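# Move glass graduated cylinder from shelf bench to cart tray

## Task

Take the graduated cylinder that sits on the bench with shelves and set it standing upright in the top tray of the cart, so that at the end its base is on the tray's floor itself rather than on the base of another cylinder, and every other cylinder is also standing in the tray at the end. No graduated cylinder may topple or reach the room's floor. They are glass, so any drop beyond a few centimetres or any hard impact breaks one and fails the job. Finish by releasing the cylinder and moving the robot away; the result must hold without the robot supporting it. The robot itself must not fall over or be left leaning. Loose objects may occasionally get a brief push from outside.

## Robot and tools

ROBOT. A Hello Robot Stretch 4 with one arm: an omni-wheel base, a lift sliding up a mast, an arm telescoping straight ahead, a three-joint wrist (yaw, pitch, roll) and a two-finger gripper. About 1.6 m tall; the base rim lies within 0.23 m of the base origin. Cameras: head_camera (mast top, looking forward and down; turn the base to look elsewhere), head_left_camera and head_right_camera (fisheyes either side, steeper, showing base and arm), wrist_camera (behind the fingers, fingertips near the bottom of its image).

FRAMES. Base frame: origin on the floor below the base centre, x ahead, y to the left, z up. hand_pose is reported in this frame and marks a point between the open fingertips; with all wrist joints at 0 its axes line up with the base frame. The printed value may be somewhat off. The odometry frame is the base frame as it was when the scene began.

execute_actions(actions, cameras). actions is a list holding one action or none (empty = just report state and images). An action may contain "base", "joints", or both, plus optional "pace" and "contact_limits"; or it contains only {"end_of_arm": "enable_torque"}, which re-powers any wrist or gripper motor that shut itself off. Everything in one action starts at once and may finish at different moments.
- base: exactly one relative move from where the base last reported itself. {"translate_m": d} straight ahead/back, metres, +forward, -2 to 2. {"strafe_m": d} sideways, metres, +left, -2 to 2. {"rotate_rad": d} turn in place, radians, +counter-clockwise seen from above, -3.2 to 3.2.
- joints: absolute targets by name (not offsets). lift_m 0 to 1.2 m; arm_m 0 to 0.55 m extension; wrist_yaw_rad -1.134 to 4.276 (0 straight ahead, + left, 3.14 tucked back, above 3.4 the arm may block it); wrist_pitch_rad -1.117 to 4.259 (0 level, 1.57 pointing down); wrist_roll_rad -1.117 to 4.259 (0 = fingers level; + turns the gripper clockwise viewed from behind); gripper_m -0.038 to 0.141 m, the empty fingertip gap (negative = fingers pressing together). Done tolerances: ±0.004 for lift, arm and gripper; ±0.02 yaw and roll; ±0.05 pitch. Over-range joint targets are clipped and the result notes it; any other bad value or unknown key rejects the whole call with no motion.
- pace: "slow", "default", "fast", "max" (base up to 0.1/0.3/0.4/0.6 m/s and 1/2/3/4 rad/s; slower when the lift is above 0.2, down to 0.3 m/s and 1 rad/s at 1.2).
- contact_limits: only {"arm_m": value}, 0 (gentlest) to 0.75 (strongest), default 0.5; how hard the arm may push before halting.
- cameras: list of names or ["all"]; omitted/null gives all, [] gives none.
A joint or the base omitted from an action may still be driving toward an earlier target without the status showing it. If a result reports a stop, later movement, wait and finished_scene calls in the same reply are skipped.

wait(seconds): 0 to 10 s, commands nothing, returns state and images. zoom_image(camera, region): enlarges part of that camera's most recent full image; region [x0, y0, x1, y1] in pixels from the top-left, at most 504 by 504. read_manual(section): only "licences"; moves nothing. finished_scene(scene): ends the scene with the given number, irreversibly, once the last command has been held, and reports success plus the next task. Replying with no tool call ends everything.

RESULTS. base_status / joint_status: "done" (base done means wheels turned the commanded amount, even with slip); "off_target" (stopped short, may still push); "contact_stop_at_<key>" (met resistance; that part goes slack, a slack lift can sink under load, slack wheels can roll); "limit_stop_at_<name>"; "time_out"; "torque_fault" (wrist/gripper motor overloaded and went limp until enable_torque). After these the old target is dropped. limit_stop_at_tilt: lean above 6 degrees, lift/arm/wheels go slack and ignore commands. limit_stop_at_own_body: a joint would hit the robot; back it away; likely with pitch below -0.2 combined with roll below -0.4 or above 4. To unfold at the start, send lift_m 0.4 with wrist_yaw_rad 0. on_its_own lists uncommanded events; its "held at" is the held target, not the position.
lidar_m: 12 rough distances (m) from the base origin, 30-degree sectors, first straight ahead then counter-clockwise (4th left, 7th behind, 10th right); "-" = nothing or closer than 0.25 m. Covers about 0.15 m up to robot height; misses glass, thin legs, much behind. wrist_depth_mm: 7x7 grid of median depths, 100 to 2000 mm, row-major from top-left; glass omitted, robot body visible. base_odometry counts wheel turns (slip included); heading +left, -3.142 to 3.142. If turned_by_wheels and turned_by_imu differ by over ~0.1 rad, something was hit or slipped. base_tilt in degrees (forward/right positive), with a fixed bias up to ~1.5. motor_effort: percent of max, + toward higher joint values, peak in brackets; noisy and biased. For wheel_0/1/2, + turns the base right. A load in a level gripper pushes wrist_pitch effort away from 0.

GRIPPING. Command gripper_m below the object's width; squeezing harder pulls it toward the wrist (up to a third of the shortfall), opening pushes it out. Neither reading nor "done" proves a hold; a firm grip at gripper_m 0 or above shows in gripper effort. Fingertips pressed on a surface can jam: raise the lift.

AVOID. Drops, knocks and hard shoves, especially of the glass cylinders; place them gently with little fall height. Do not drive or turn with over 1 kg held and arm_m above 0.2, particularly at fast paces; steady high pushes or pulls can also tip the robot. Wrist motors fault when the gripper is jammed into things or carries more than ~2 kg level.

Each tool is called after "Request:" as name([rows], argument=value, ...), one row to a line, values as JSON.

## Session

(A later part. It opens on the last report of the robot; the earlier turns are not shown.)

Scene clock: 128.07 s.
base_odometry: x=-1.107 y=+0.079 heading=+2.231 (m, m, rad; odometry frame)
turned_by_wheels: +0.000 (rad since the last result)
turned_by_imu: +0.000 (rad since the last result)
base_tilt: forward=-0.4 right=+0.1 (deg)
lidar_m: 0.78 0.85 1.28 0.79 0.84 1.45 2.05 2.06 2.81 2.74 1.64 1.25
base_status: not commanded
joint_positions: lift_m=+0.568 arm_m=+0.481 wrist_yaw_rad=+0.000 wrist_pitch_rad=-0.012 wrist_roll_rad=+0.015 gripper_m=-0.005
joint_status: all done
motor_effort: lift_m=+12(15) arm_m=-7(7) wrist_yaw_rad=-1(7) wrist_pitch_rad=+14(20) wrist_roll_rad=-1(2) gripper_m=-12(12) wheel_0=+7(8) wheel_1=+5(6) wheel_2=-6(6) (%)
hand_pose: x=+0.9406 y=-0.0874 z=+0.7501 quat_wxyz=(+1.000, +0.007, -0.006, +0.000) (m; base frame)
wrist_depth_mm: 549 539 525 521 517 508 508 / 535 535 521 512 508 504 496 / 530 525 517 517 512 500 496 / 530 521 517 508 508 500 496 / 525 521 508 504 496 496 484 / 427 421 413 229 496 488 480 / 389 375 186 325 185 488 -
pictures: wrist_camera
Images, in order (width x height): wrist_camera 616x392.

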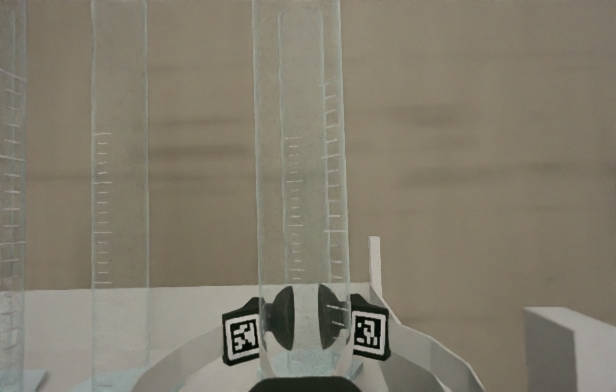

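Request:
execute_actions([
  {"joints":{"lift_m":0.576},"pace":"slow"},
], cameras=[])

Request:
execute_actions([
  {"joints":{"gripper_m":0.03},"pace":"slow"},
], cameras=["wrist_camera","head_camera"])

Request:
zoom_image(camera="head_camera", region=[130,230,270,370])

Scene clock: 133.10 s.
base_odometry: x=-1.107 y=+0.079 heading=+2.231 (m, m, rad; odometry frame)
turned_by_wheels: +0.000 (rad since the last result)
turned_by_imu: -0.001 (rad since the last result)
base_tilt: forward=-0.3 right=+0.2 (deg)
lidar_m: 0.78 0.83 1.28 0.80 0.84 1.46 2.08 2.06 2.81 2.73 1.65 1.26
base_status: not commanded
joint_positions: lift_m=+0.576 arm_m=+0.481 wrist_yaw_rad=+0.000 wrist_pitch_rad=-0.003 wrist_roll_rad=+0.015 gripper_m=-0.005
joint_status: all done
motor_effort: lift_m=+21(21) arm_m=-7(7) wrist_yaw_rad=-1(1) wrist_pitch_rad=-12(14) wrist_roll_rad=-2(3) gripper_m=-11(11) wheel_0=+8(8) wheel_1=+5(6) wheel_2=-6(6) (%)
hand_pose: x=+0.9406 y=-0.0874 z=+0.7547 quat_wxyz=(+1.000, +0.007, -0.001, +0.000) (m; base frame)
wrist_depth_mm: 535 530 521 521 512 500 500 / 530 530 521 512 508 500 496 / 530 517 517 512 508 500 492 / 525 517 517 508 500 492 488 / 521 521 512 504 496 492 492 / 424 421 418 229 496 492 488 / 377 336 186 320 185 492 -
pictures: none
No camera images: the call's "cameras" was empty. Leave "cameras" out to get every camera's image.

Scene clock: 134.67 s.
base_odometry: x=-1.107 y=+0.079 heading=+2.231 (m, m, rad; odometry frame)
turned_by_wheels: +0.000 (rad since the last result)
turned_by_imu: +0.000 (rad since the last result)
base_tilt: forward=-0.4 right=+0.1 (deg)
lidar_m: 0.79 0.83 1.27 0.79 0.83 1.43 2.08 2.06 2.79 2.77 1.65 1.25
base_status: not commanded
joint_positions: lift_m=+0.576 arm_m=+0.481 wrist_yaw_rad=+0.000 wrist_pitch_rad=-0.004 wrist_roll_rad=+0.015 gripper_m=+0.030
joint_status: all done
motor_effort: lift_m=+20(21) arm_m=-6(7) wrist_yaw_rad=+0(1) wrist_pitch_rad=-11(13) wrist_roll_rad=-3(3) gripper_m=-3(13) wheel_0=+8(8) wheel_1=+5(5) wheel_2=-6(6) (%)
hand_pose: x=+0.9406 y=-0.0874 z=+0.7550 quat_wxyz=(+1.000, +0.007, -0.002, +0.000) (m; base frame)
wrist_depth_mm: 539 530 525 517 512 504 500 / 535 525 517 517 504 500 496 / 530 525 517 512 500 500 484 / 530 521 512 508 504 496 492 / 525 517 512 504 500 492 484 / 427 421 418 415 496 492 488 / 382 373 187 170 200 488 -
pictures: head_camera, wrist_camera
Images, in order (width x height): head_camera 420x560, wrist_camera 616x392.

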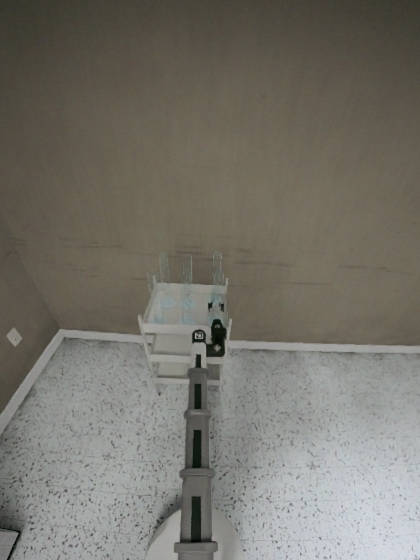

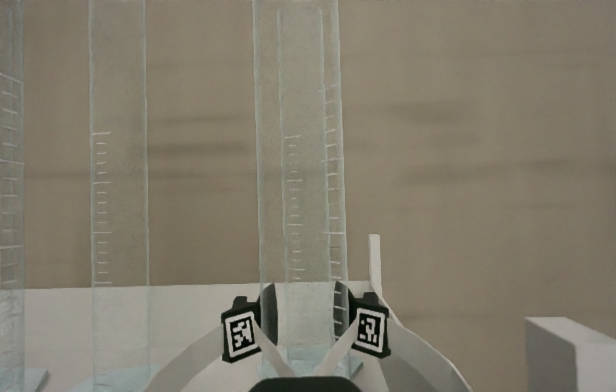

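Region (130, 230, 270, 370) of head_camera's 420x560 image, scaled by 3.600, with more detail than that image has.

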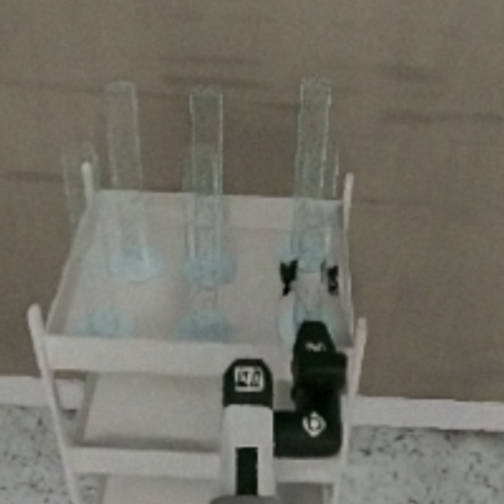

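Request:
execute_actions([
  {"joints":{"gripper_m":0.085,"lift_m":0.59},"pace":"slow"},
], cameras=["wrist_camera"])

Request:
execute_actions([
  {"joints":{"arm_m":0.40},"pace":"slow"},
], cameras=["wrist_camera"])

Scene clock: 139.63 s.
base_odometry: x=-1.107 y=+0.079 heading=+2.231 (m, m, rad; odometry frame)
turned_by_wheels: +0.000 (rad since the last result)
turned_by_imu: -0.001 (rad since the last result)
base_tilt: forward=-0.3 right=+0.1 (deg)
lidar_m: 0.77 0.83 1.30 0.79 0.85 1.46 2.06 2.06 2.81 2.73 1.67 1.24
base_status: not commanded
joint_positions: lift_m=+0.590 arm_m=+0.481 wrist_yaw_rad=+0.000 wrist_pitch_rad=-0.004 wrist_roll_rad=+0.015 gripper_m=+0.085
joint_status: all done
motor_effort: lift_m=+20(21) arm_m=-6(7) wrist_yaw_rad=-1(0) wrist_pitch_rad=-10(9) wrist_roll_rad=-2(2) gripper_m=-1(3) wheel_0=+8(8) wheel_1=+5(5) wheel_2=-6(6) (%)
hand_pose: x=+0.9406 y=-0.0874 z=+0.7691 quat_wxyz=(+1.000, +0.007, -0.002, +0.000) (m; base frame)
wrist_depth_mm: 535 525 521 512 512 504 500 / 539 521 521 512 508 500 500 / 530 525 517 508 500 496 496 / 525 517 517 512 504 496 492 / 521 517 517 504 500 492 492 / 427 421 415 415 220 492 484 / 418 382 351 353 272 488 488
pictures: wrist_camera
Images, in order (width x height): wrist_camera 616x392.

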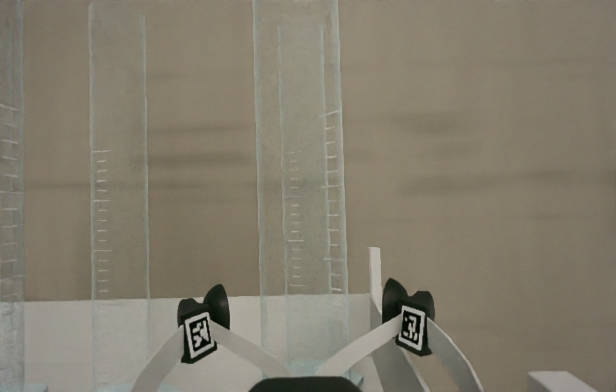

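Scene clock: 141.70 s.
base_odometry: x=-1.107 y=+0.079 heading=+2.231 (m, m, rad; odometry frame)
turned_by_wheels: +0.000 (rad since the last result)
turned_by_imu: +0.000 (rad since the last result)
base_tilt: forward=-0.4 right=+0.1 (deg)
lidar_m: 0.79 0.84 1.29 0.79 0.85 1.44 2.08 2.06 2.82 2.74 1.65 1.25
base_status: not commanded
joint_positions: lift_m=+0.590 arm_m=+0.401 wrist_yaw_rad=+0.000 wrist_pitch_rad=-0.004 wrist_roll_rad=+0.015 gripper_m=+0.085
joint_status: all done
motor_effort: lift_m=+20(20) arm_m=-7(6) wrist_yaw_rad=-1(1) wrist_pitch_rad=-12(9) wrist_roll_rad=-2(1) gripper_m=-1(3) wheel_0=+8(8) wheel_1=+5(5) wheel_2=-6(6) (%)
hand_pose: x=+0.8607 y=-0.0874 z=+0.7691 quat_wxyz=(+1.000, +0.007, -0.002, +0.000) (m; base frame)
wrist_depth_mm: 621 609 597 597 585 580 574 / 627 603 603 597 591 580 574 / 615 603 597 585 585 569 569 / 609 609 597 591 580 574 564 / 603 597 591 585 569 569 564 / 504 500 496 492 215 569 559 / 407 368 353 373 255 564 559
pictures: wrist_camera
Images, in order (width x height): wrist_camera 616x392.

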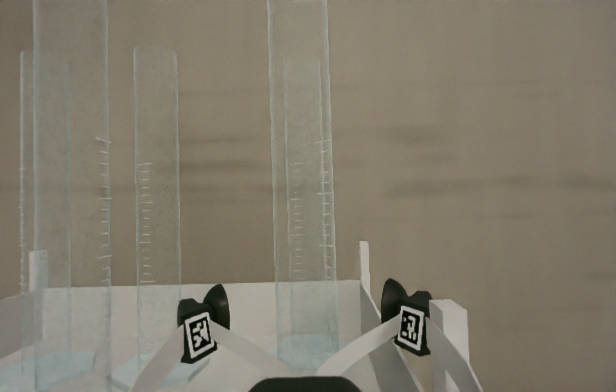

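Request:
execute_actions([
  {"joints":{"arm_m":0.36,"lift_m":0.62},"pace":"slow"},
], cameras=["wrist_camera"])

Request:
execute_actions([
  {"joints":{"arm_m":0.005},"base":{"translate_m":-0.15}},
], cameras=["head_camera"])

Request:
zoom_image(camera="head_camera", region=[120,220,270,370])

Scene clock: 147.53 s.
base_odometry: x=-1.107 y=+0.079 heading=+2.231 (m, m, rad; odometry frame)
turned_by_wheels: +0.000 (rad since the last result)
turned_by_imu: -0.001 (rad since the last result)
base_tilt: forward=-0.4 right=+0.1 (deg)
lidar_m: 0.80 0.84 1.29 0.79 0.84 1.45 2.06 2.06 2.81 2.76 1.63 1.24
base_status: not commanded
joint_positions: lift_m=+0.620 arm_m=+0.361 wrist_yaw_rad=+0.000 wrist_pitch_rad=-0.004 wrist_roll_rad=+0.015 gripper_m=+0.085
joint_status: all done
motor_effort: lift_m=+20(20) arm_m=-7(8) wrist_yaw_rad=-1(4) wrist_pitch_rad=-11(8) wrist_roll_rad=-3(2) gripper_m=-3(3) wheel_0=+7(8) wheel_1=+5(5) wheel_2=-6(6) (%)
hand_pose: x=+0.8206 y=-0.0874 z=+0.7991 quat_wxyz=(+1.000, +0.007, -0.002, +0.000) (m; base frame)
wrist_depth_mm: 654 661 647 640 621 627 621 / 661 647 634 634 634 621 615 / 661 647 640 627 621 609 609 / 654 640 640 627 627 603 609 / 647 640 627 627 621 615 603 / 544 539 535 530 220 603 597 / 469 442 418 424 300 609 597
pictures: wrist_camera
Images, in order (width x height): wrist_camera 616x392.

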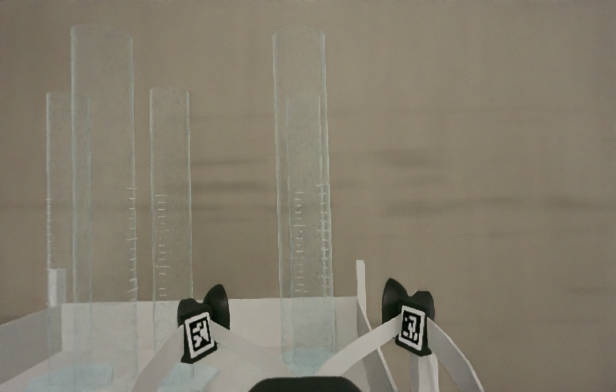

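Scene clock: 149.70 s.
base_odometry: x=-1.016 y=-0.039 heading=+2.231 (m, m, rad; odometry frame)
turned_by_wheels: -0.001 (rad since the last result)
turned_by_imu: -0.002 (rad since the last result)
base_tilt: forward=-0.4 right=+0.1 (deg)
lidar_m: 0.94 1.00 0.83 0.80 0.82 1.34 2.03 1.89 2.66 2.73 1.84 1.40
base_status: done
joint_positions: lift_m=+0.620 arm_m=+0.006 wrist_yaw_rad=+0.000 wrist_pitch_rad=-0.004 wrist_roll_rad=+0.015 gripper_m=+0.085
joint_status: all done
motor_effort: lift_m=+20(20) arm_m=-7(7) wrist_yaw_rad=+0(3) wrist_pitch_rad=-10(8) wrist_roll_rad=-2(1) gripper_m=-1(3) wheel_0=-7(13) wheel_1=-5(8) wheel_2=+4(13) (%)
hand_pose: x=+0.4656 y=-0.0875 z=+0.7992 quat_wxyz=(+1.000, +0.007, -0.002, +0.000) (m; base frame)
wrist_depth_mm: 1182 1182 1182 1160 1138 1138 1098 / 1160 1160 1138 1138 1138 1118 1118 / 1205 1182 1138 1138 1138 1098 1098 / 1182 1160 1138 1118 1138 1098 1098 / 1160 1138 1138 1138 1118 1098 1078 / 1182 723 699 715 220 1098 1060 / 1138 1118 991 699 1098 1078 1060
pictures: head_camera
Images, in order (width x height): head_camera 420x560.

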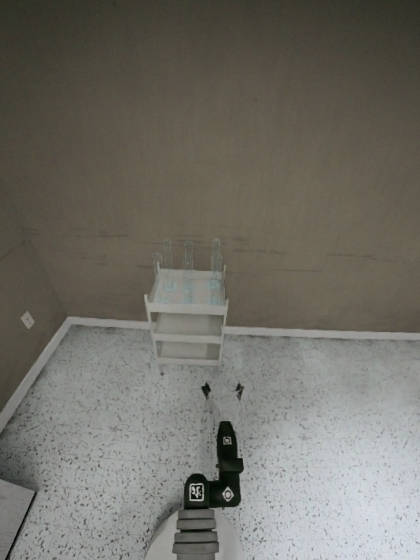

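Region (120, 220, 270, 370) of head_camera's 420x560 image, scaled by 3.360, with more detail than that image has.

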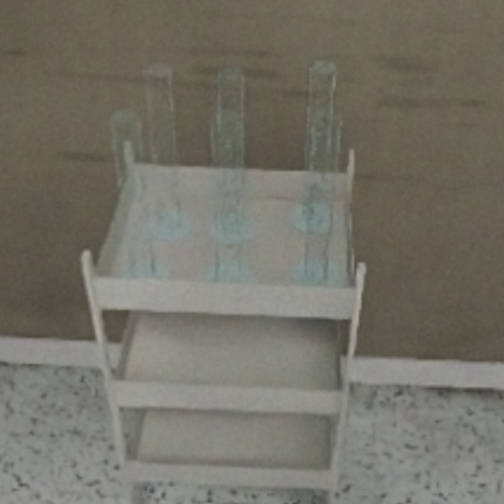

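Request:
finished_scene(scene=2)

The scene is finished: the task was done.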